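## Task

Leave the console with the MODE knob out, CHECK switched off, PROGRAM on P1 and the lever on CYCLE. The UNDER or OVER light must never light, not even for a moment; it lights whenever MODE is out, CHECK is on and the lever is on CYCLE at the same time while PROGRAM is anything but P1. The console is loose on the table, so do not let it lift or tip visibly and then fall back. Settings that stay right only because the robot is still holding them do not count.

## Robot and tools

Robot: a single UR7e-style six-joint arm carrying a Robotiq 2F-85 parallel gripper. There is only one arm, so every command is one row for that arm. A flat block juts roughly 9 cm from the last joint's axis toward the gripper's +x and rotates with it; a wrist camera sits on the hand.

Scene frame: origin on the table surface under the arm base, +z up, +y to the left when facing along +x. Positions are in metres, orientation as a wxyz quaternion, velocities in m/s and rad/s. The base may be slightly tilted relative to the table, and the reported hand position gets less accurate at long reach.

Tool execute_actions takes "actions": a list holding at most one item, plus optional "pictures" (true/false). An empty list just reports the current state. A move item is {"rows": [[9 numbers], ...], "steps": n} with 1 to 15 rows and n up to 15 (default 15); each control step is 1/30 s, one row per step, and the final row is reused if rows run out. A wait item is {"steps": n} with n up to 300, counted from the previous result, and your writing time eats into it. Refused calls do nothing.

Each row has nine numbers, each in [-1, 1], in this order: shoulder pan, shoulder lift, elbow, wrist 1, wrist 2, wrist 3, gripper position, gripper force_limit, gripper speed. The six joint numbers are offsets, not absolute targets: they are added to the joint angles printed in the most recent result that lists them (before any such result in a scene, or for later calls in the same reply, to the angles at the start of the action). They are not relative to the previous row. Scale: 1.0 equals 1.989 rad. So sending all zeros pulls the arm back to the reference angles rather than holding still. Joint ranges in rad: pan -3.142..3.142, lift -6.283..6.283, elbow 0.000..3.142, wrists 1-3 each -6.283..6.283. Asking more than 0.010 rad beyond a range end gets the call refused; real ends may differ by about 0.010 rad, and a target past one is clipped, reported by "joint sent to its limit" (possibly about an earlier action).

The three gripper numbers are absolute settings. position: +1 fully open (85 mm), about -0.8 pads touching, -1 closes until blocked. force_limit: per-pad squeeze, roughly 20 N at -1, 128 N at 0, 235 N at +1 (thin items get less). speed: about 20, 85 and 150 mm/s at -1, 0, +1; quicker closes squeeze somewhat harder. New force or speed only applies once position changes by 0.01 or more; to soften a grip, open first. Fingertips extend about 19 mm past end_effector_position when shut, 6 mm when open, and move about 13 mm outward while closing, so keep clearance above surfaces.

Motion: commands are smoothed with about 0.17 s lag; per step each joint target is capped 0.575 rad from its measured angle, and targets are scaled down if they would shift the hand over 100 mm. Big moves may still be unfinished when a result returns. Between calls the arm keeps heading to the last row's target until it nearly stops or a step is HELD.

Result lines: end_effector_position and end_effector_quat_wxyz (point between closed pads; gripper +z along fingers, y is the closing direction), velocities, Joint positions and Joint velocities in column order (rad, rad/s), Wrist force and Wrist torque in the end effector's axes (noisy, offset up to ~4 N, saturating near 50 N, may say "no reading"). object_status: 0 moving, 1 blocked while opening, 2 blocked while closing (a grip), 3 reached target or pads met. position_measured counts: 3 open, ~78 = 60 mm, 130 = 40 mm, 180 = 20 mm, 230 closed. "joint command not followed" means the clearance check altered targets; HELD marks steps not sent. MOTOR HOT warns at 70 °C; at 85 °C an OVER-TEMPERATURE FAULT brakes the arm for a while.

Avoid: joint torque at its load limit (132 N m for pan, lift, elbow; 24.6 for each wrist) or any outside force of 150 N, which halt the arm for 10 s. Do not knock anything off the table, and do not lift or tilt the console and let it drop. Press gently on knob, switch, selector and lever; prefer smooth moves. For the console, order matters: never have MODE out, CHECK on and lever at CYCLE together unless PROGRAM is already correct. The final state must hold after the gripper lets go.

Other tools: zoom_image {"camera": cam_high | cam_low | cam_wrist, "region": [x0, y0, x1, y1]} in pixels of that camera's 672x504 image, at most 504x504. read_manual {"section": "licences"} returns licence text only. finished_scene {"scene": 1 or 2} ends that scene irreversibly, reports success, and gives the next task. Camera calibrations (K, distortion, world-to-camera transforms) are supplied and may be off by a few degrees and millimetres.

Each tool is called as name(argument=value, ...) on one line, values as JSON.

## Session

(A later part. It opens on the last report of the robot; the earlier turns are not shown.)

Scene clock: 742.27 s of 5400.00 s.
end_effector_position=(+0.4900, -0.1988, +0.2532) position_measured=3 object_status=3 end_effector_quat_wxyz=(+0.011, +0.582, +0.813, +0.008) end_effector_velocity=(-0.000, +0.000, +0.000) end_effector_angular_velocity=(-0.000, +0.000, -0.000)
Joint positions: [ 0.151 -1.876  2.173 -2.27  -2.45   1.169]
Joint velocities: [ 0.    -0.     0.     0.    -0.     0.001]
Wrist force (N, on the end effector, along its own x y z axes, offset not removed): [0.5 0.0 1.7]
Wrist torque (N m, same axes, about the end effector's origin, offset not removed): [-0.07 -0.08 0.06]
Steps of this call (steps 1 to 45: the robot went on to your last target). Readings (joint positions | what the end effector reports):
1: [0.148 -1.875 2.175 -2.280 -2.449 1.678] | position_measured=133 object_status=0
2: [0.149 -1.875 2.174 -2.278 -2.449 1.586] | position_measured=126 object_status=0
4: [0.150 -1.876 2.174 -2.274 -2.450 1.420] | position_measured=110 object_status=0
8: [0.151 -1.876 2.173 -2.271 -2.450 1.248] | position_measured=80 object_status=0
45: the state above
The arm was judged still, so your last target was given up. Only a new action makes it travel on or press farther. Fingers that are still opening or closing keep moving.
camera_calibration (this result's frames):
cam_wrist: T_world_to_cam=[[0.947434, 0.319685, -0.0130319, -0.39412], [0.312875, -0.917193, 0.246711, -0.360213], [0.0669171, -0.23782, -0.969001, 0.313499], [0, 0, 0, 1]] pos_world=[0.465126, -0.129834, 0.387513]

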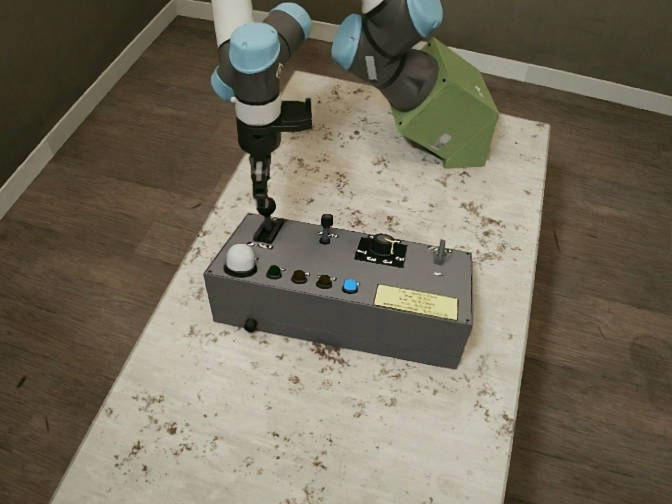

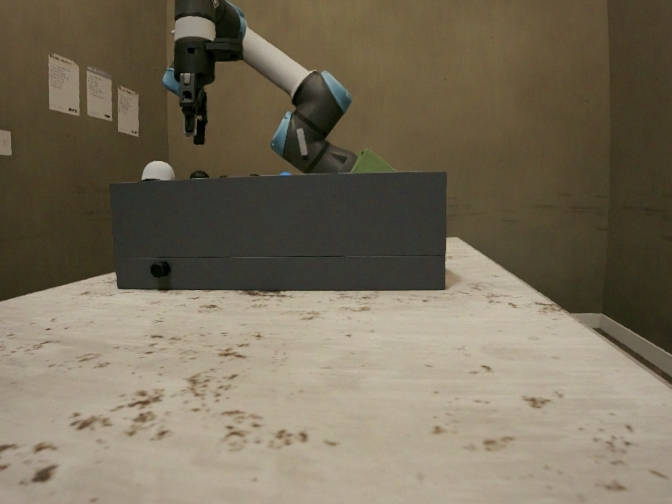

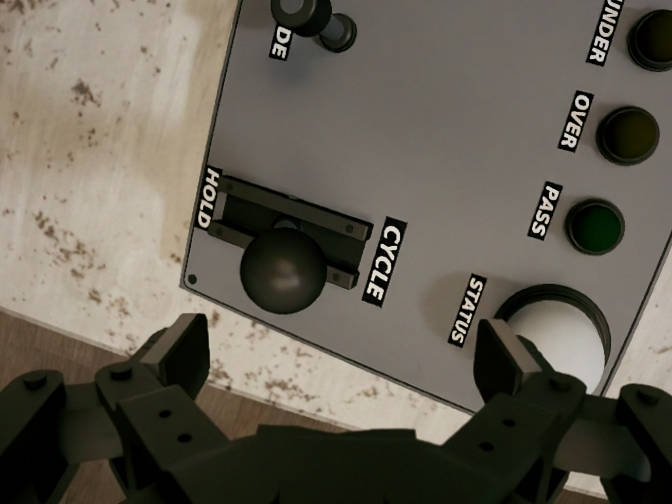

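execute_actions(actions=[{"rows":[[-0.065,0.036,0.031,-0.12,0.03,0,1,-0.3,0]],"steps":15}], pictures=false)

execute_actions(actions=[{"steps":15}])

Scene clock: 754.63 s of 5400.00 s.
end_effector_position=(+0.4933, -0.1982, +0.1960) position_measured=3 object_status=3 end_effector_quat_wxyz=(+0.001, +0.642, +0.767, +0.005) end_effector_velocity=(+0.002, -0.002, -0.011) end_effector_angular_velocity=(-0.002, -0.005, -0.039)
Joint positions: [ 0.025 -1.806  2.233 -2.502 -2.392  1.169]
Joint velocities: [-0.026  0.014  0.012 -0.059  0.011 -0.   ]
Wrist force (N, on the end effector, along its own x y z axes, offset not removed): [2.7 0.5 2.0]
Wrist torque (N m, same axes, about the end effector's origin, offset not removed): [0.05 -0.32 0.03]
Steps of this call (steps 1 to 90: nothing new was sent; then 8.87 s passed at rest; steps 91 to 105: all 15 steps of this action). Readings (joint positions | what the end effector reports):
91: [0.151 -1.876 2.173 -2.271 -2.450 1.169] | position_measured=3 object_status=3
92: [0.142 -1.868 2.181 -2.280 -2.443 1.169] | position_measured=3 object_status=3
94: [0.098 -1.842 2.203 -2.344 -2.421 1.169] | position_measured=3 object_status=3
98: [0.046 -1.816 2.225 -2.456 -2.400 1.169] | position_measured=3 object_status=3
105: the state above

Scene clock: 755.13 s of 5400.00 s.
end_effector_position=(+0.4935, -0.1985, +0.1948) position_measured=3 object_status=3 end_effector_quat_wxyz=(+0.002, +0.644, +0.765, +0.005) end_effector_velocity=(-0.000, -0.000, -0.000) end_effector_angular_velocity=(-0.000, +0.000, -0.003)
Joint positions: [ 0.022 -1.805  2.235 -2.509 -2.391  1.169]
Joint velocities: [-0.     0.     0.    -0.001  0.     0.002]
Wrist force (N, on the end effector, along its own x y z axes, offset not removed): [1.3 3.4 0.1]
Wrist torque (N m, same axes, about the end effector's origin, offset not removed): [0.60 -0.08 0.06]
Steps of this call (steps 1 to 15: the robot went on to your last target). Readings (joint positions | what the end effector reports):
1: [0.024 -1.806 2.234 -2.503 -2.392 1.169] | position_measured=3 object_status=3
2: [0.024 -1.806 2.234 -2.505 -2.391 1.169] | position_measured=3 object_status=3
4: [0.023 -1.805 2.234 -2.506 -2.391 1.169] | position_measured=3 object_status=3
8: [0.022 -1.805 2.234 -2.508 -2.391 1.169] | position_measured=3 object_status=3
15: the state above
The arm was judged still, so your last target was given up. Only a new action makes it travel on or press farther. Fingers that are still opening or closing keep moving.
camera_calibration (this result's frames):
cam_wrist: T_world_to_cam=[[0.985164, 0.169304, -0.0280693, -0.4438], [0.17113, -0.956868, 0.234773, -0.28225], [0.0128894, -0.236094, -0.971645, 0.284211], [0, 0, 0, 1]] pos_world=[0.481854, -0.127839, 0.32996]

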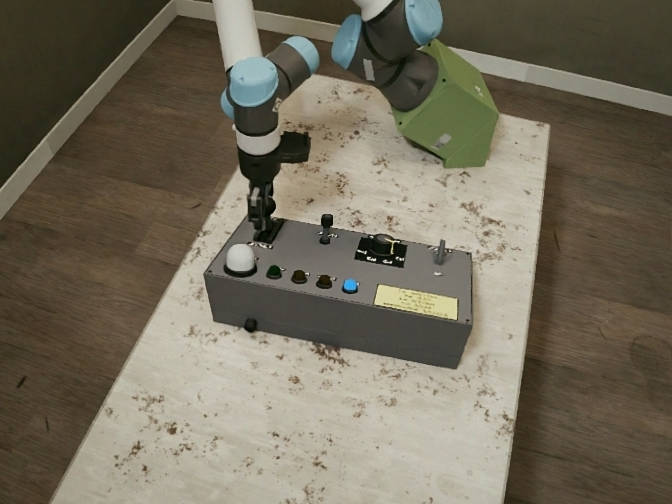

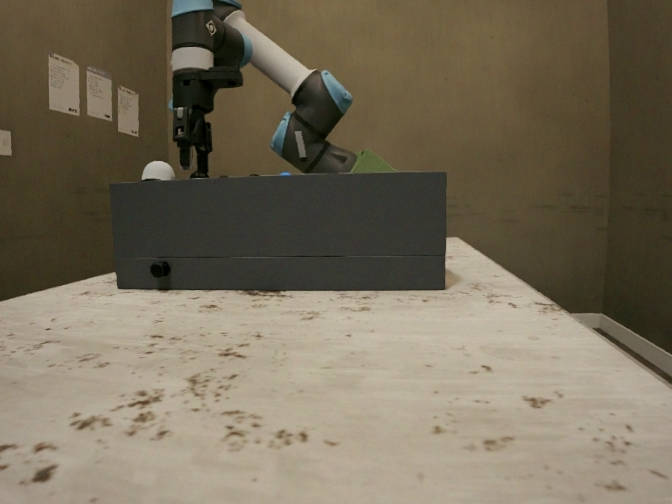

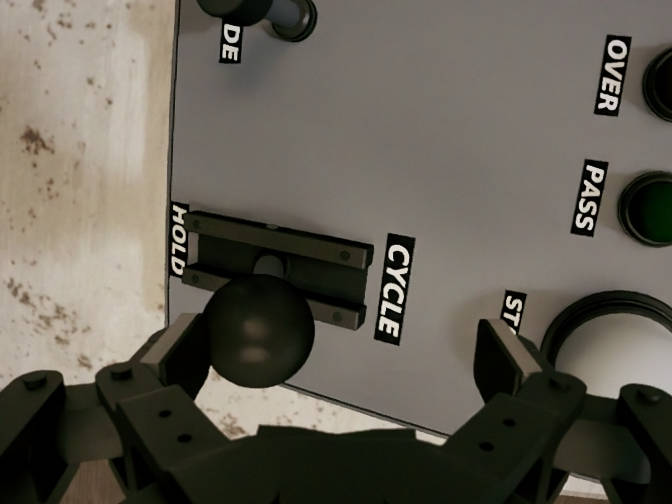

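execute_actions(actions=[{"rows":[[-0.0658,0.0367,0.0318,-0.121,0.0295,0,1,-0.3,0]],"steps":15}], pictures=false)

execute_actions(actions=[{"steps":15}])

Scene clock: 768.40 s of 5400.00 s.
end_effector_position=(+0.4862, -0.2050, +0.1398) position_measured=3 object_status=3 end_effector_quat_wxyz=(+0.000, +0.697, +0.717, -0.001) end_effector_velocity=(-0.000, +0.000, -0.000) end_effector_angular_velocity=(+0.000, +0.000, +0.000)
Joint positions: [-0.103 -1.737  2.296 -2.734 -2.336  1.169]
Joint velocities: [-0.  0. -0.  0.  0. -0.]
Wrist force (N, on the end effector, along its own x y z axes, offset not removed): [2.6 -11.7 -19.3]
Wrist torque (N m, same axes, about the end effector's origin, offset not removed): [0.29 -0.32 -0.01]
FORCE FAULT: contact force on the arm reached its limit, and the arm stopped for 10 seconds. The contact can be on any part of the arm, not only on its tool. The arm's remaining commands of this call were not run. The arm holds still and accepts commands again. Move the arm away from the contact; if what it grips holds it there, let go first. Pushing or pulling that hard again can fault the arm again.
The stop began at step 98 of this call (marked STOPPED below). From that step on the arm followed nothing that you had sent. Nothing is kept back now, and the robot has no last target.
Steps of this call (steps 1 to 82: nothing new was sent; steps 83 to 97: all 15 steps of this action; steps 98 to 398: the stop). Readings (joint positions | what the end effector reports):
83: [0.021 -1.804 2.235 -2.509 -2.390 1.169] | position_measured=3 object_status=3
84: [0.012 -1.796 2.243 -2.519 -2.383 1.169] | position_measured=3 object_status=3
86: [-0.032 -1.770 2.265 -2.583 -2.362 1.169] | position_measured=3 object_status=3
90: [-0.085 -1.744 2.288 -2.696 -2.341 1.169] | position_measured=3 object_status=3
98: [-0.104 -1.735 2.296 -2.741 -2.335 1.169] | position_measured=3 object_status=3 STOPPED
398: the state above

Scene clock: 768.43 s of 5400.00 s.
end_effector_position=(+0.4862, -0.2050, +0.1398) position_measured=3 object_status=3 end_effector_quat_wxyz=(+0.000, +0.697, +0.717, -0.001) end_effector_velocity=(+0.000, +0.000, +0.000) end_effector_angular_velocity=(+0.000, -0.000, +0.000)
Joint positions: [-0.103 -1.737  2.296 -2.734 -2.336  1.169]
Joint velocities: [ 0.001  0.    -0.001  0.    -0.    -0.   ]
Wrist force (N, on the end effector, along its own x y z axes, offset not removed): [-0.1 -15.1 -22.9]
Wrist torque (N m, same axes, about the end effector's origin, offset not removed): [-0.19 0.20 0.09]
A stop began in an earlier call of the same reply, so what this call sent did not run. Send another action.
Steps of this call (step 1: nothing new was sent). Readings (joint positions | what the end effector reports):
1: the state above
camera_calibration (this result's frames):
cam_wrist: T_world_to_cam=[[0.998811, 0.027269, -0.0404159, -0.471093], [0.0362269, -0.969872, 0.240906, -0.212238], [-0.032629, -0.242084, -0.969707, 0.249964], [0, 0, 0, 1]] pos_world=[0.486377, -0.132486, 0.274482]

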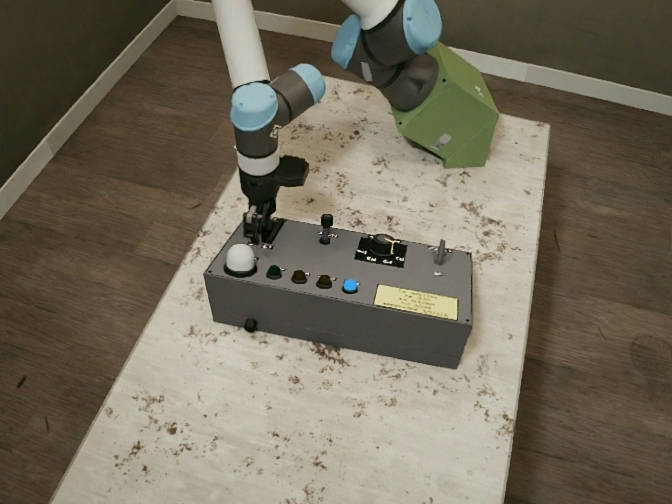

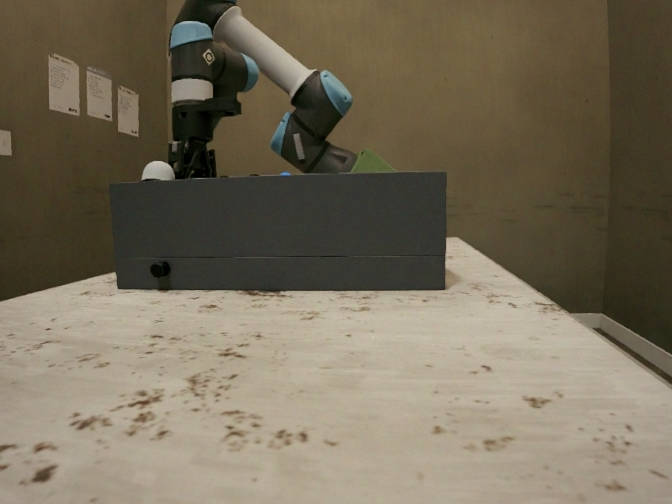

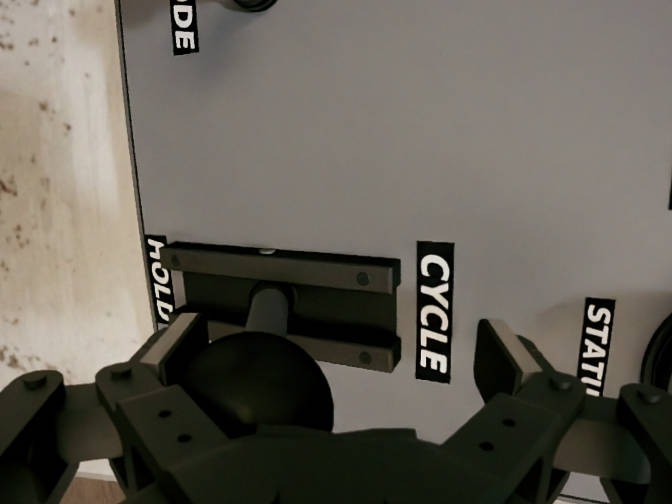

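execute_actions(actions=[{"rows":[[0.1277,-0.0699,-0.0618,0.2333,-0.0573,0,1,-0.3,0]],"steps":15}], pictures=false)

execute_actions(actions=[{"rows":[[-0.04,-0.05,0.06,0,0.0,0.79,-1,-0.3,0]],"steps":15}], pictures=false)

execute_actions(actions=[{"steps":40}], pictures=false)

Scene clock: 785.27 s of 5400.00 s.
end_effector_position=(+0.4914, -0.1992, +0.2500) position_measured=3 object_status=3 end_effector_quat_wxyz=(+0.011, +0.588, +0.809, +0.009) end_effector_velocity=(-0.013, +0.008, +0.024) end_effector_angular_velocity=(+0.001, +0.025, +0.127)
Joint positions: [ 0.143 -1.872  2.177 -2.29  -2.447  1.169]
Joint velocities: [ 0.067 -0.031 -0.027  0.171 -0.025 -0.001]
Wrist force (N, on the end effector, along its own x y z axes, offset not removed): [1.6 0.5 2.2]
Wrist torque (N m, same axes, about the end effector's origin, offset not removed): [-0.02 -0.23 -0.05]
Steps of this call (steps 1 to 90: nothing new was sent; then 13.33 s passed at rest; steps 91 to 105: all 15 steps of this action). Readings (joint positions | what the end effector reports):
91: [-0.102 -1.737 2.296 -2.733 -2.337 1.169] | position_measured=3 object_status=3
92: [-0.093 -1.746 2.287 -2.724 -2.345 1.169] | position_measured=3 object_status=3
94: [-0.029 -1.790 2.248 -2.655 -2.382 1.169] | position_measured=3 object_status=3
98: [0.092 -1.848 2.197 -2.421 -2.428 1.169] | position_measured=3 object_status=3
105: the state above

Scene clock: 785.77 s of 5400.00 s.
end_effector_position=(+0.4352, -0.2106, +0.2255) position_measured=96 object_status=0 end_effector_quat_wxyz=(+0.002, +0.904, +0.427, -0.023) end_effector_velocity=(-0.012, -0.002, -0.005) end_effector_angular_velocity=(-0.116, -0.047, -2.719)
Joint positions: [ 0.066 -1.969  2.293 -2.29  -2.447  2.139]
Joint velocities: [-0.017 -0.02   0.025 -0.001  0.     2.715]
Wrist force (N, on the end effector, along its own x y z axes, offset not removed): [2.0 0.8 3.3]
Wrist torque (N m, same axes, about the end effector's origin, offset not removed): [0.06 -0.32 -0.04]
Steps of this call (steps 1 to 15: all 15 steps of this action). Readings (joint positions | what the end effector reports):
1: [0.145 -1.874 2.176 -2.286 -2.447 1.170] | position_measured=3 object_status=0
2: [0.138 -1.883 2.184 -2.285 -2.448 1.179] | position_measured=4 object_status=0
4: [0.109 -1.918 2.226 -2.286 -2.448 1.248] | position_measured=14 object_status=0
8: [0.078 -1.954 2.274 -2.289 -2.447 1.521] | position_measured=43 object_status=0
15: the state above

Scene clock: 787.10 s of 5400.00 s.
end_effector_position=(+0.4338, -0.2107, +0.2249) position_measured=231 object_status=3 end_effector_quat_wxyz=(+0.009, +0.990, +0.140, -0.023) end_effector_velocity=(-0.000, +0.000, +0.000) end_effector_angular_velocity=(+0.000, -0.000, +0.003)
Joint positions: [ 0.064 -1.971  2.296 -2.29  -2.447  2.74 ]
Joint velocities: [ 0.001  0.     0.    -0.     0.    -0.002]
Wrist force (N, on the end effector, along its own x y z axes, offset not removed): [6.2 2.2 1.4]
Wrist torque (N m, same axes, about the end effector's origin, offset not removed): [0.34 -0.99 0.12]
Steps of this call (steps 1 to 40: the robot went on to your last target). Readings (joint positions | what the end effector reports):
1: [0.065 -1.970 2.294 -2.290 -2.447 2.231] | position_measured=103 object_status=0
2: [0.065 -1.970 2.294 -2.290 -2.447 2.323] | position_measured=111 object_status=0
4: [0.064 -1.971 2.295 -2.290 -2.447 2.489] | position_measured=126 object_status=0
8: [0.064 -1.971 2.296 -2.290 -2.447 2.661] | position_measured=156 object_status=0
40: the state above

execute_actions(actions=[{"rows":[[-0.0272,0.0113,0.0221,-0.0953,0.0277,0,-1,-0.3,0]],"steps":15}], pictures=false)

execute_actions(actions=[{"steps":15}])

Scene clock: 790.60 s of 5400.00 s.
end_effector_position=(+0.4429, -0.2076, +0.2067) position_measured=231 object_status=3 end_effector_quat_wxyz=(+0.001, +0.997, +0.080, +0.002) end_effector_velocity=(+0.003, -0.001, -0.002) end_effector_angular_velocity=(+0.002, -0.016, -0.030)
Joint positions: [ 0.011 -1.949  2.339 -2.474 -2.393  2.74 ]
Joint velocities: [-0.01   0.004  0.008 -0.044  0.01   0.001]
Wrist force (N, on the end effector, along its own x y z axes, offset not removed): [5.0 1.4 2.1]
Wrist torque (N m, same axes, about the end effector's origin, offset not removed): [0.24 -0.76 -0.01]
Steps of this call (steps 1 to 15: the robot went on to your last target; steps 16 to 90: nothing new was sent; steps 91 to 105: all 15 steps of this action). Readings (joint positions | what the end effector reports):
91: [0.063 -1.971 2.297 -2.291 -2.446 2.740] | position_measured=231 object_status=3
92: [0.056 -1.967 2.303 -2.300 -2.439 2.740] | position_measured=231 object_status=3
94: [0.037 -1.960 2.318 -2.358 -2.420 2.740] | position_measured=231 object_status=3
98: [0.018 -1.952 2.333 -2.441 -2.401 2.740] | position_measured=231 object_status=3
105: the state above

Scene clock: 791.10 s of 5400.00 s.
end_effector_position=(+0.4432, -0.2077, +0.2064) position_measured=231 object_status=3 end_effector_quat_wxyz=(+0.001, +0.997, +0.078, +0.003) end_effector_velocity=(-0.000, -0.000, -0.000) end_effector_angular_velocity=(-0.001, -0.000, -0.001)
Joint positions: [ 0.01  -1.949  2.34  -2.479 -2.392  2.74 ]
Joint velocities: [-0.    -0.     0.001 -0.001 -0.     0.001]
Wrist force (N, on the end effector, along its own x y z axes, offset not removed): [1.9 -2.4 3.5]
Wrist torque (N m, same axes, about the end effector's origin, offset not removed): [-0.51 -0.27 0.18]
Steps of this call (steps 1 to 15: the robot went on to your last target). Readings (joint positions | what the end effector reports):
1: [0.011 -1.949 2.339 -2.476 -2.393 2.740] | position_measured=231 object_status=3
2: [0.010 -1.949 2.339 -2.477 -2.392 2.740] | position_measured=231 object_status=3
4: [0.010 -1.949 2.340 -2.478 -2.392 2.740] | position_measured=231 object_status=3
8: [0.010 -1.949 2.340 -2.479 -2.392 2.740] | position_measured=231 object_status=3
15: the state above
The arm was judged still, so your last target was given up. Only a new action makes it travel on or press farther. Fingers that are still opening or closing keep moving.
camera_calibration (this result's frames):
cam_wrist: T_world_to_cam=[[0.154638, -0.98729, -0.0366882, -0.262775], [-0.959543, -0.158929, 0.232418, 0.382226], [-0.235295, -0.000736645, -0.971924, 0.452971], [0, 0, 0, 1]] pos_world=[0.513979, -0.198354, 0.341777]

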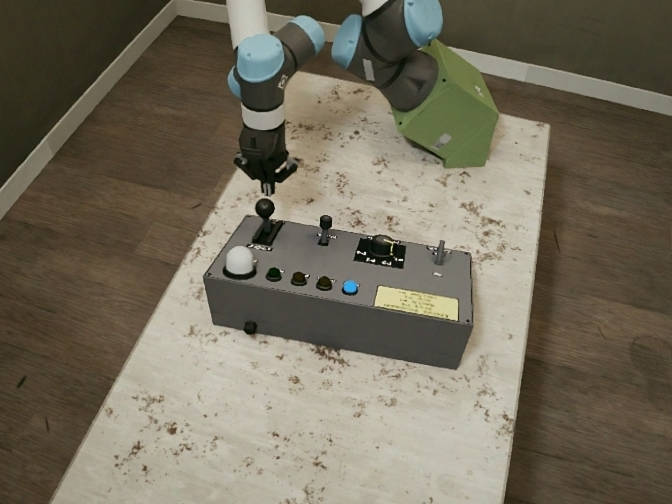

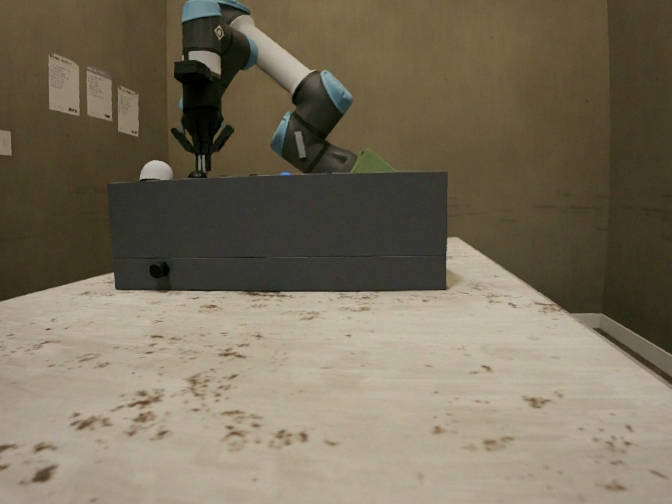

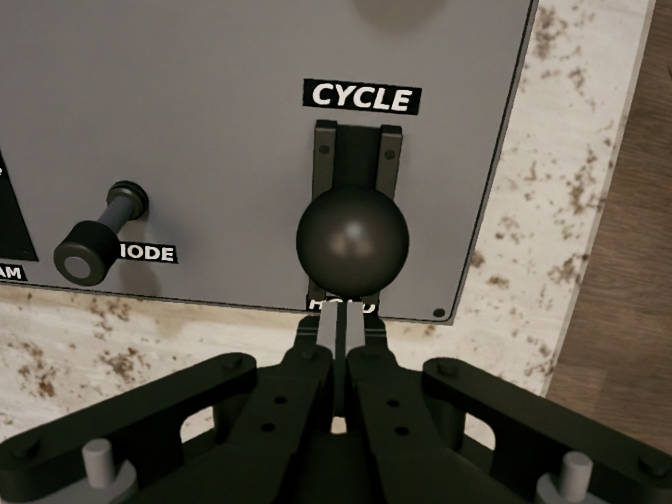

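Push +x very slowly (5 mm over 15 steps).

execute_actions(actions=[{"rows":[[0.0001,0.0004,-0.0004,0.0001,-0.0001,0,-1,-0.3,0],[0.0002,0.0008,-0.0008,0.0002,-0.0001,0,-1,-0.3,0],[0.0003,0.0012,-0.0012,0.0003,-0.0002,0,-1,-0.3,0],[0.0004,0.0017,-0.0017,0.0004,-0.0002,0,-1,-0.3,0],[0.0006,0.0021,-0.0021,0.0005,-0.0003,0,-1,-0.3,0],[0.0007,0.0025,-0.0025,0.0006,-0.0003,0,-1,-0.3,0],[0.0008,0.0029,-0.0029,0.0007,-0.0004,0,-1,-0.3,0],[0.0009,0.0033,-0.0033,0.0008,-0.0005,0,-1,-0.3,0],[0.001,0.0037,-0.0037,0.0009,-0.0005,0,-1,-0.3,0],[0.0011,0.0041,-0.0041,0.001,-0.0006,0,-1,-0.3,0],[0.0012,0.0045,-0.0045,0.0011,-0.0006,0,-1,-0.3,0],[0.0013,0.005,-0.005,0.0012,-0.0007,0,-1,-0.3,0],[0.0014,0.0054,-0.0054,0.0013,-0.0007,0,-1,-0.3,0],[0.0015,0.0058,-0.0058,0.0014,-0.0008,0,-1,-0.3,0],[0.0017,0.0062,-0.0062,0.0015,-0.0009,0,-1,-0.3,0]],"steps":15}], pictures=false)

Scene clock: 799.03 s of 5400.00 s.
end_effector_position=(+0.4468, -0.2077, +0.2065) position_measured=231 object_status=3 end_effector_quat_wxyz=(+0.001, +0.997, +0.080, +0.003) end_effector_velocity=(+0.010, +0.000, +0.000) end_effector_angular_velocity=(-0.000, -0.000, +0.009)
Joint positions: [ 0.012 -1.94   2.331 -2.477 -2.393  2.74 ]
Joint velocities: [ 0.007  0.024 -0.024  0.006 -0.003 -0.   ]
Wrist force (N, on the end effector, along its own x y z axes, offset not removed): [0.1 3.3 4.3]
Wrist torque (N m, same axes, about the end effector's origin, offset not removed): [0.64 -0.04 0.13]
Steps of this call (steps 1 to 90: nothing new was sent; then 4.43 s passed at rest; steps 91 to 105: all 15 steps of this action). Readings (joint positions | what the end effector reports):
91: [0.010 -1.949 2.340 -2.480 -2.392 2.740] | position_measured=231 object_status=3
92: [0.010 -1.949 2.340 -2.480 -2.392 2.740] | position_measured=231 object_status=3
94: [0.010 -1.948 2.339 -2.480 -2.392 2.740] | position_measured=231 object_status=3
98: [0.010 -1.945 2.337 -2.479 -2.392 2.740] | position_measured=231 object_status=3
105: the state above

execute_actions(actions=[{"rows":[[0.0001,0.0004,-0.0004,0.0001,-0.0001,0,-1,-0.3,0],[0.0002,0.0008,-0.0008,0.0002,-0.0001,0,-1,-0.3,0],[0.0003,0.0012,-0.0012,0.0003,-0.0002,0,-1,-0.3,0],[0.0004,0.0017,-0.0017,0.0004,-0.0002,0,-1,-0.3,0],[0.0006,0.0021,-0.0021,0.0005,-0.0003,0,-1,-0.3,0],[0.0007,0.0025,-0.0025,0.0006,-0.0003,0,-1,-0.3,0],[0.0008,0.0029,-0.0029,0.0007,-0.0004,0,-1,-0.3,0],[0.0009,0.0033,-0.0033,0.0008,-0.0005,0,-1,-0.3,0],[0.001,0.0037,-0.0037,0.0009,-0.0005,0,-1,-0.3,0],[0.0011,0.0041,-0.0041,0.001,-0.0006,0,-1,-0.3,0],[0.0012,0.0045,-0.0045,0.0011,-0.0006,0,-1,-0.3,0],[0.0013,0.005,-0.005,0.0012,-0.0007,0,-1,-0.3,0],[0.0014,0.0054,-0.0054,0.0013,-0.0007,0,-1,-0.3,0],[0.0015,0.0058,-0.0058,0.0014,-0.0008,0,-1,-0.3,0],[0.0017,0.0062,-0.0062,0.0015,-0.0009,0,-1,-0.3,0]],"steps":15}], pictures=false)

Scene clock: 805.50 s of 5400.00 s.
end_effector_position=(+0.4502, -0.2077, +0.2066) position_measured=231 object_status=3 end_effector_quat_wxyz=(+0.001, +0.997, +0.081, +0.003) end_effector_velocity=(+0.010, -0.000, +0.001) end_effector_angular_velocity=(-0.002, -0.003, +0.005)
Joint positions: [ 0.014 -1.931  2.322 -2.475 -2.395  2.74 ]
Joint velocities: [ 0.007  0.024 -0.025  0.003 -0.005  0.   ]
Wrist force (N, on the end effector, along its own x y z axes, offset not removed): [-50.0 -5.7 -36.6]
Wrist torque (N m, same axes, about the end effector's origin, offset not removed): [0.15 -1.59 0.28]
Steps of this call (steps 1 to 15: the robot went on to your last target; steps 16 to 90: nothing new was sent; then 2.97 s passed at rest; steps 91 to 105: all 15 steps of this action). Readings (joint positions | what the end effector reports):
91: [0.013 -1.937 2.327 -2.476 -2.394 2.740] | position_measured=231 object_status=3
92: [0.013 -1.937 2.328 -2.476 -2.394 2.740] | position_measured=231 object_status=3
94: [0.013 -1.937 2.328 -2.477 -2.394 2.740] | position_measured=231 object_status=3
98: [0.013 -1.936 2.327 -2.477 -2.394 2.740] | position_measured=231 object_status=3
105: the state above

execute_actions(actions=[{"rows":[[0.0001,0.0004,-0.0004,0.0001,-0.0001,0,-1,-0.3,0],[0.0002,0.0008,-0.0008,0.0002,-0.0001,0,-1,-0.3,0],[0.0003,0.0012,-0.0012,0.0003,-0.0002,0,-1,-0.3,0],[0.0004,0.0017,-0.0017,0.0004,-0.0002,0,-1,-0.3,0],[0.0006,0.0021,-0.0021,0.0005,-0.0003,0,-1,-0.3,0],[0.0007,0.0025,-0.0025,0.0006,-0.0003,0,-1,-0.3,0],[0.0008,0.0029,-0.0029,0.0007,-0.0004,0,-1,-0.3,0],[0.0009,0.0033,-0.0033,0.0008,-0.0005,0,-1,-0.3,0],[0.001,0.0037,-0.0037,0.0009,-0.0005,0,-1,-0.3,0],[0.0011,0.0041,-0.0041,0.001,-0.0006,0,-1,-0.3,0],[0.0012,0.0045,-0.0045,0.0011,-0.0006,0,-1,-0.3,0],[0.0013,0.005,-0.005,0.0012,-0.0007,0,-1,-0.3,0],[0.0014,0.0054,-0.0054,0.0013,-0.0007,0,-1,-0.3,0],[0.0015,0.0058,-0.0058,0.0014,-0.0008,0,-1,-0.3,0],[0.0017,0.0062,-0.0062,0.0015,-0.0009,0,-1,-0.3,0]],"steps":15}])

Scene clock: 823.40 s of 5400.00 s.
end_effector_position=(+0.4483, -0.2079, +0.2063) position_measured=231 object_status=3 end_effector_quat_wxyz=(+0.002, +0.996, +0.086, -0.001) end_effector_velocity=(+0.000, +0.000, +0.000) end_effector_angular_velocity=(+0.000, -0.001, -0.000)
Joint positions: [ 0.015 -1.931  2.321 -2.46  -2.4    2.74 ]
Joint velocities: [ 0. -0. -0. -0.  0. -0.]
Wrist force (N, on the end effector, along its own x y z axes, offset not removed): [-12.6 -0.7 -14.3]
Wrist torque (N m, same axes, about the end effector's origin, offset not removed): [-0.07 0.03 0.21]
FORCE FAULT: contact force on the arm reached its limit, and the arm stopped for 10 seconds. The contact can be on any part of the arm, not only on its tool. The arm's remaining commands of this call were not run. The arm holds still and accepts commands again. Move the arm away from the contact; if what it grips holds it there, let go first. Pushing or pulling that hard again can fault the arm again.
The stop began at step 100 of this call (marked STOPPED below). From that step on the arm followed nothing that you had sent. 6 steps, steps kept back included, did not run and will not run. Nothing is kept back now, and the robot has no last target.
Steps of this call (steps 1 to 15: the robot went on to your last target; steps 16 to 90: nothing new was sent; then 4.57 s passed at rest; steps 91 to 99: the first 9 steps of this action; steps 100 to 400: the stop). Readings (joint positions | what the end effector reports):
91: [0.015 -1.928 2.319 -2.474 -2.395 2.740] | position_measured=231 object_status=3
92: [0.015 -1.928 2.319 -2.474 -2.395 2.740] | position_measured=231 object_status=3
94: [0.015 -1.928 2.319 -2.474 -2.395 2.740] | position_measured=231 object_status=3
98: [0.015 -1.927 2.319 -2.474 -2.395 2.740] | position_measured=231 object_status=3
100: [0.015 -1.928 2.319 -2.471 -2.397 2.740] | position_measured=231 object_status=3 STOPPED
400: the state above
camera_calibration (this result's frames):
cam_wrist: T_world_to_cam=[[0.170279, -0.984783, -0.0347383, -0.27057], [-0.954601, -0.173599, 0.242075, 0.379871], [-0.244422, -0.00805897, -0.969635, 0.456143], [0, 0, 0, 1]] pos_world=[0.520189, -0.196831, 0.340936]

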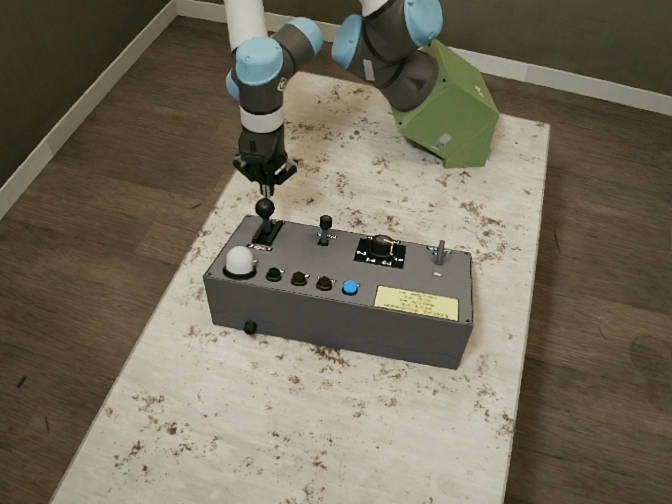

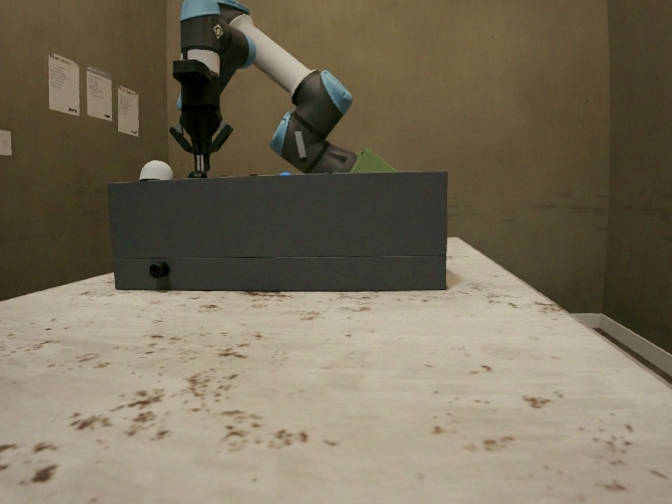

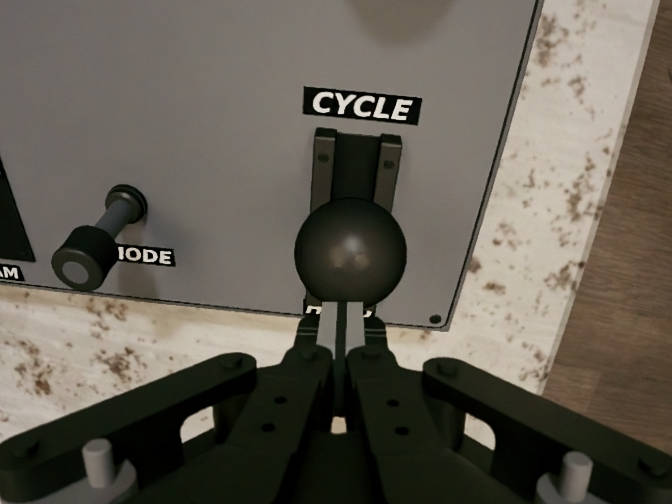

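execute_actions(actions=[{"rows":[[0.1234,0.1014,-0.008,0.0417,-0.0442,0,-1,-0.3,0]],"steps":15}], pictures=false)

execute_actions(actions=[{"steps":15}])

Scene clock: 838.40 s of 5400.00 s.
end_effector_position=(+0.4552, -0.1040, +0.2215) position_measured=231 object_status=3 end_effector_quat_wxyz=(+0.002, +0.967, +0.255, -0.000) end_effector_velocity=(-0.001, +0.028, +0.007) end_effector_angular_velocity=(-0.002, -0.011, +0.088)
Joint positions: [ 0.253 -1.735  2.305 -2.379 -2.486  2.74 ]
Joint velocities: [ 0.064  0.049 -0.003  0.017 -0.018  0.   ]
Wrist force (N, on the end effector, along its own x y z axes, offset not removed): [3.7 -1.4 0.6]
Wrist torque (N m, same axes, about the end effector's origin, offset not removed): [-0.24 -0.43 0.14]
Steps of this call (steps 1 to 90: nothing new was sent; then 11.50 s passed at rest; steps 91 to 105: all 15 steps of this action). Readings (joint positions | what the end effector reports):
91: [0.016 -1.931 2.320 -2.459 -2.401 2.740] | position_measured=231 object_status=3
92: [0.025 -1.922 2.318 -2.452 -2.410 2.740] | position_measured=231 object_status=3
94: [0.089 -1.864 2.313 -2.424 -2.438 2.740] | position_measured=231 object_status=3
98: [0.205 -1.773 2.308 -2.392 -2.472 2.740] | position_measured=231 object_status=3
105: the state above

Scene clock: 838.90 s of 5400.00 s.
end_effector_position=(+0.4551, -0.1008, +0.2222) position_measured=231 object_status=3 end_effector_quat_wxyz=(+0.002, +0.966, +0.260, +0.000) end_effector_velocity=(+0.000, +0.000, +0.000) end_effector_angular_velocity=(-0.000, -0.000, +0.002)
Joint positions: [ 0.261 -1.73   2.305 -2.377 -2.488  2.74 ]
Joint velocities: [ 0.001  0.001 -0.     0.    -0.    -0.001]
Wrist force (N, on the end effector, along its own x y z axes, offset not removed): [3.3 2.1 0.7]
Wrist torque (N m, same axes, about the end effector's origin, offset not removed): [0.26 -0.53 0.10]
Steps of this call (steps 1 to 15: the robot went on to your last target). Readings (joint positions | what the end effector reports):
1: [0.255 -1.734 2.305 -2.379 -2.486 2.740] | position_measured=231 object_status=3
2: [0.257 -1.733 2.305 -2.378 -2.487 2.740] | position_measured=231 object_status=3
4: [0.258 -1.732 2.305 -2.378 -2.487 2.740] | position_measured=231 object_status=3
8: [0.260 -1.730 2.305 -2.377 -2.488 2.740] | position_measured=231 object_status=3
15: the state above
The arm was judged still, so your last target was given up. Only a new action makes it travel on or press farther. Fingers that are still opening or closing keep moving.
camera_calibration (this result's frames):
cam_wrist: T_world_to_cam=[[0.499707, -0.865504, -0.0345859, -0.303696], [-0.836761, -0.492662, 0.238987, 0.315924], [-0.223884, -0.0904835, -0.970407, 0.456626], [0, 0, 0, 1]] pos_world=[0.518344, -0.065889, 0.357108]

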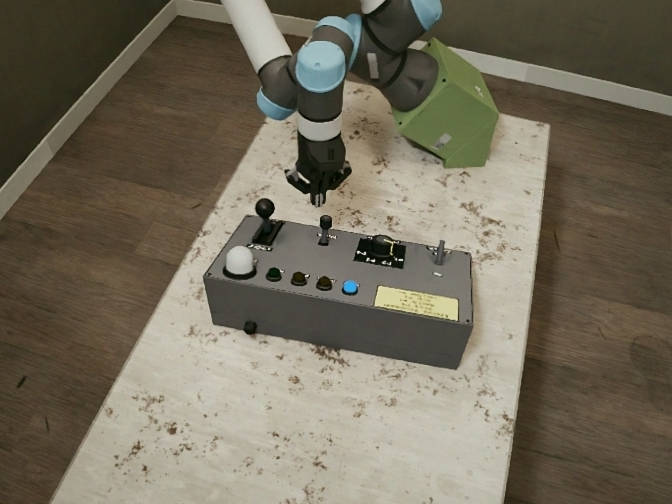

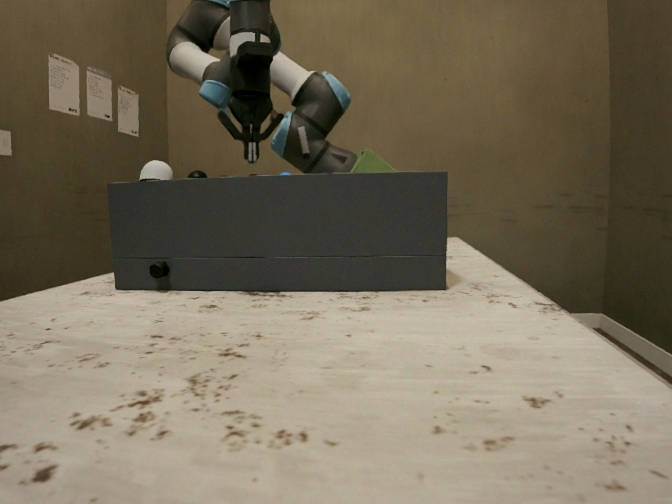

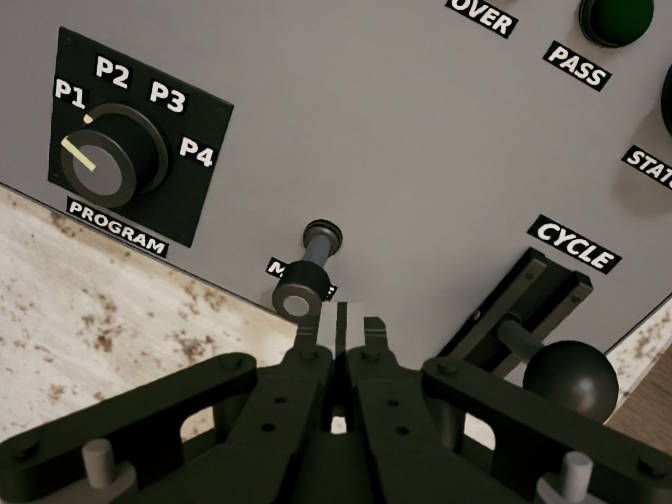

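execute_actions(actions=[{"rows":[[-0.011,0.0142,0.0333,-0.0606,0.0027,0,-1,-0.3,0]],"steps":15}], pictures=false)

execute_actions(actions=[{"steps":15}])

Scene clock: 847.93 s of 5400.00 s.
end_effector_position=(+0.4403, -0.0889, +0.2023) position_measured=231 object_status=3 end_effector_quat_wxyz=(+0.002, +0.970, +0.244, -0.000) end_effector_velocity=(-0.003, +0.002, -0.004) end_effector_angular_velocity=(+0.000, -0.001, -0.008)
Joint positions: [ 0.239 -1.702  2.37  -2.495 -2.483  2.74 ]
Joint velocities: [-0.004  0.005  0.012 -0.025  0.001 -0.001]
Wrist force (N, on the end effector, along its own x y z axes, offset not removed): [-0.7 0.3 1.9]
Wrist torque (N m, same axes, about the end effector's origin, offset not removed): [-0.03 0.14 0.05]
Steps of this call (steps 1 to 90: nothing new was sent; then 5.53 s passed at rest; steps 91 to 105: all 15 steps of this action). Readings (joint positions | what the end effector reports):
91: [0.260 -1.729 2.305 -2.378 -2.488 2.740] | position_measured=231 object_status=3
92: [0.257 -1.725 2.313 -2.387 -2.487 2.740] | position_measured=231 object_status=3
94: [0.250 -1.715 2.336 -2.428 -2.485 2.740] | position_measured=231 object_status=3
98: [0.242 -1.706 2.360 -2.476 -2.483 2.740] | position_measured=231 object_status=3
105: the state above

Scene clock: 848.43 s of 5400.00 s.
end_effector_position=(+0.4400, -0.0887, +0.2019) position_measured=231 object_status=3 end_effector_quat_wxyz=(+0.002, +0.970, +0.243, +0.000) end_effector_velocity=(-0.000, -0.000, -0.000) end_effector_angular_velocity=(-0.000, +0.000, -0.001)
Joint positions: [ 0.239 -1.702  2.371 -2.498 -2.483  2.74 ]
Joint velocities: [-0.001 -0.     0.    -0.    -0.     0.   ]
Wrist force (N, on the end effector, along its own x y z axes, offset not removed): [0.3 1.7 1.7]
Wrist torque (N m, same axes, about the end effector's origin, offset not removed): [0.30 0.02 0.08]
Steps of this call (steps 1 to 15: the robot went on to your last target). Readings (joint positions | what the end effector reports):
1: [0.239 -1.702 2.370 -2.496 -2.483 2.740] | position_measured=231 object_status=3
2: [0.239 -1.702 2.370 -2.496 -2.483 2.740] | position_measured=231 object_status=3
4: [0.239 -1.702 2.371 -2.497 -2.483 2.740] | position_measured=231 object_status=3
8: [0.239 -1.702 2.371 -2.497 -2.483 2.740] | position_measured=231 object_status=3
15: the state above
The arm was judged still, so your last target was given up. Only a new action makes it travel on or press farther. Fingers that are still opening or closing keep moving.
camera_calibration (this result's frames):
cam_wrist: T_world_to_cam=[[0.470339, -0.881792, -0.0349945, -0.274821], [-0.852637, -0.464299, 0.239659, 0.323537], [-0.227577, -0.0828835, -0.970226, 0.43683], [0, 0, 0, 1]] pos_world=[0.504531, -0.0559107, 0.336668]

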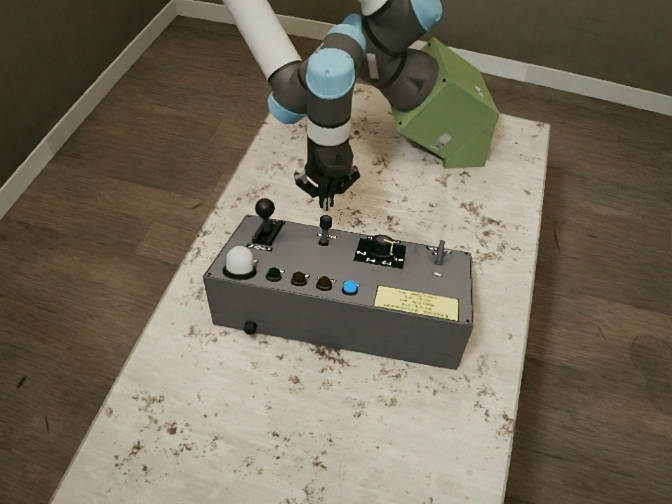

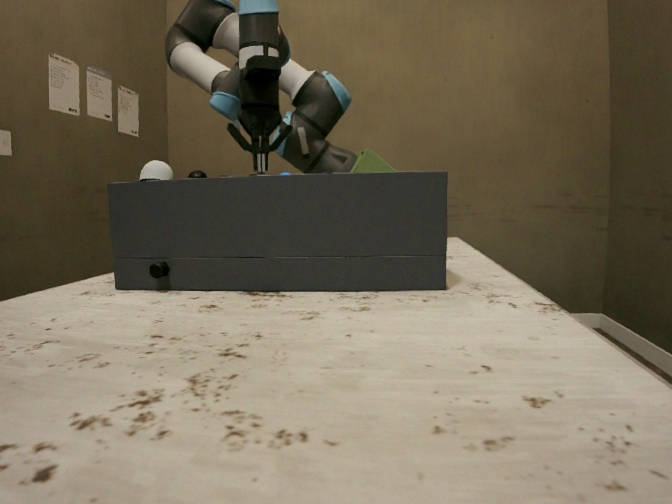

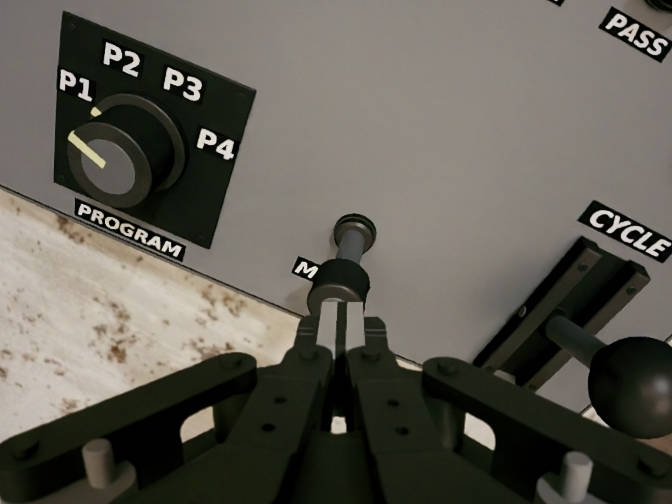

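execute_actions(actions=[{"rows":[[-0.0262,0.0304,0.0091,-0.0705,0.0083,0,-1,-0.3,0]],"steps":15}], pictures=false)

execute_actions(actions=[{"steps":15}])

Scene clock: 855.53 s of 5400.00 s.
end_effector_position=(+0.4454, -0.0857, +0.1773) position_measured=231 object_status=3 end_effector_quat_wxyz=(+0.001, +0.979, +0.206, -0.000) end_effector_velocity=(+0.001, +0.000, -0.005) end_effector_angular_velocity=(-0.000, -0.002, -0.019)
Joint positions: [ 0.188 -1.642  2.389 -2.634 -2.466  2.74 ]
Joint velocities: [-0.01   0.012  0.003 -0.03   0.003  0.001]
Wrist force (N, on the end effector, along its own x y z axes, offset not removed): [-1.0 0.0 0.1]
Wrist torque (N m, same axes, about the end effector's origin, offset not removed): [-0.12 0.38 0.13]
Steps of this call (steps 1 to 90: nothing new was sent; then 3.60 s passed at rest; steps 91 to 105: all 15 steps of this action). Readings (joint positions | what the end effector reports):
91: [0.238 -1.701 2.371 -2.499 -2.482 2.740] | position_measured=231 object_status=3
92: [0.231 -1.694 2.374 -2.508 -2.480 2.740] | position_measured=231 object_status=3
94: [0.213 -1.672 2.380 -2.555 -2.474 2.740] | position_measured=231 object_status=3
98: [0.195 -1.651 2.386 -2.612 -2.469 2.740] | position_measured=231 object_status=3
105: the state above

Scene clock: 856.03 s of 5400.00 s.
end_effector_position=(+0.4456, -0.0857, +0.1768) position_measured=231 object_status=3 end_effector_quat_wxyz=(+0.001, +0.979, +0.205, -0.000) end_effector_velocity=(-0.000, +0.000, +0.000) end_effector_angular_velocity=(+0.000, -0.000, -0.000)
Joint positions: [ 0.187 -1.641  2.389 -2.638 -2.466  2.74 ]
Joint velocities: [ 0. -0.  0. -0.  0.  0.]
Wrist force (N, on the end effector, along its own x y z axes, offset not removed): [1.5 0.0 -2.3]
Wrist torque (N m, same axes, about the end effector's origin, offset not removed): [-0.09 -0.02 0.05]
Steps of this call (steps 1 to 15: the robot went on to your last target). Readings (joint positions | what the end effector reports):
1: [0.187 -1.642 2.389 -2.635 -2.466 2.740] | position_measured=231 object_status=3
2: [0.187 -1.642 2.389 -2.636 -2.466 2.740] | position_measured=231 object_status=3
4: [0.187 -1.642 2.389 -2.637 -2.466 2.740] | position_measured=231 object_status=3
8: [0.187 -1.641 2.389 -2.638 -2.466 2.740] | position_measured=231 object_status=3
15: the state above
The arm was judged still, so your last target was given up. Only a new action makes it travel on or press farther. Fingers that are still opening or closing keep moving.
camera_calibration (this result's frames):
cam_wrist: T_world_to_cam=[[0.39897, -0.916221, -0.0368961, -0.246487], [-0.886522, -0.395694, 0.239803, 0.356653], [-0.234312, -0.0629648, -0.97012, 0.418712], [0, 0, 0, 1]] pos_world=[0.512631, -0.0583473, 0.31158]

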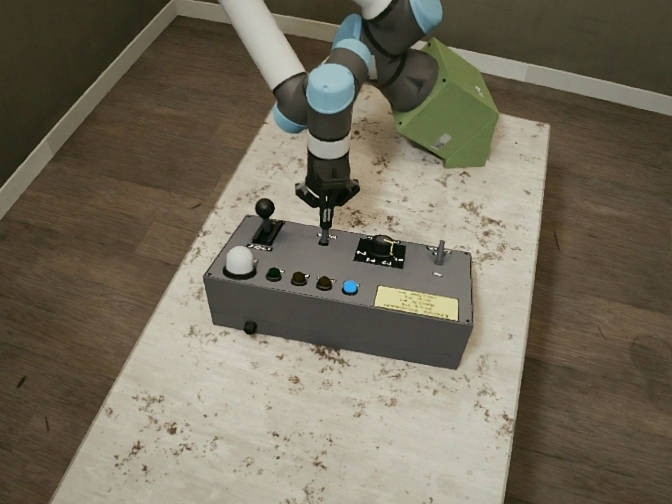

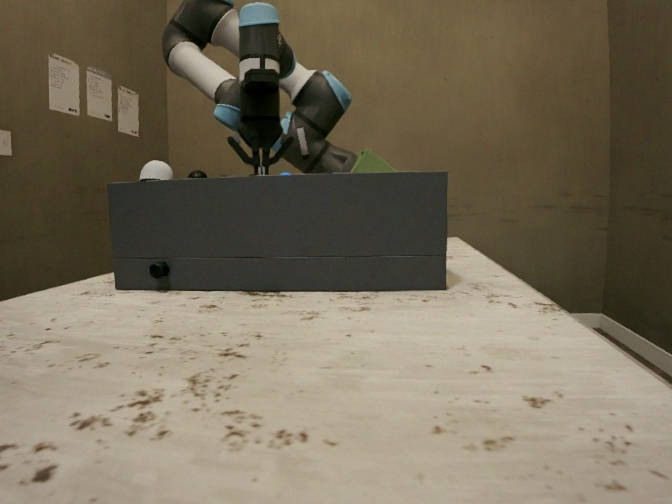

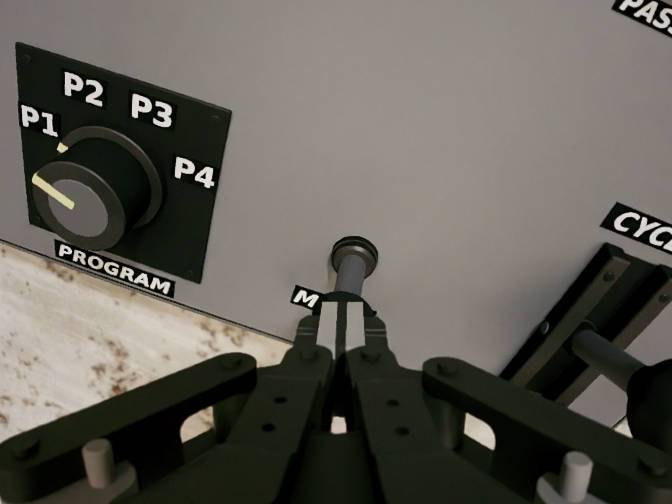

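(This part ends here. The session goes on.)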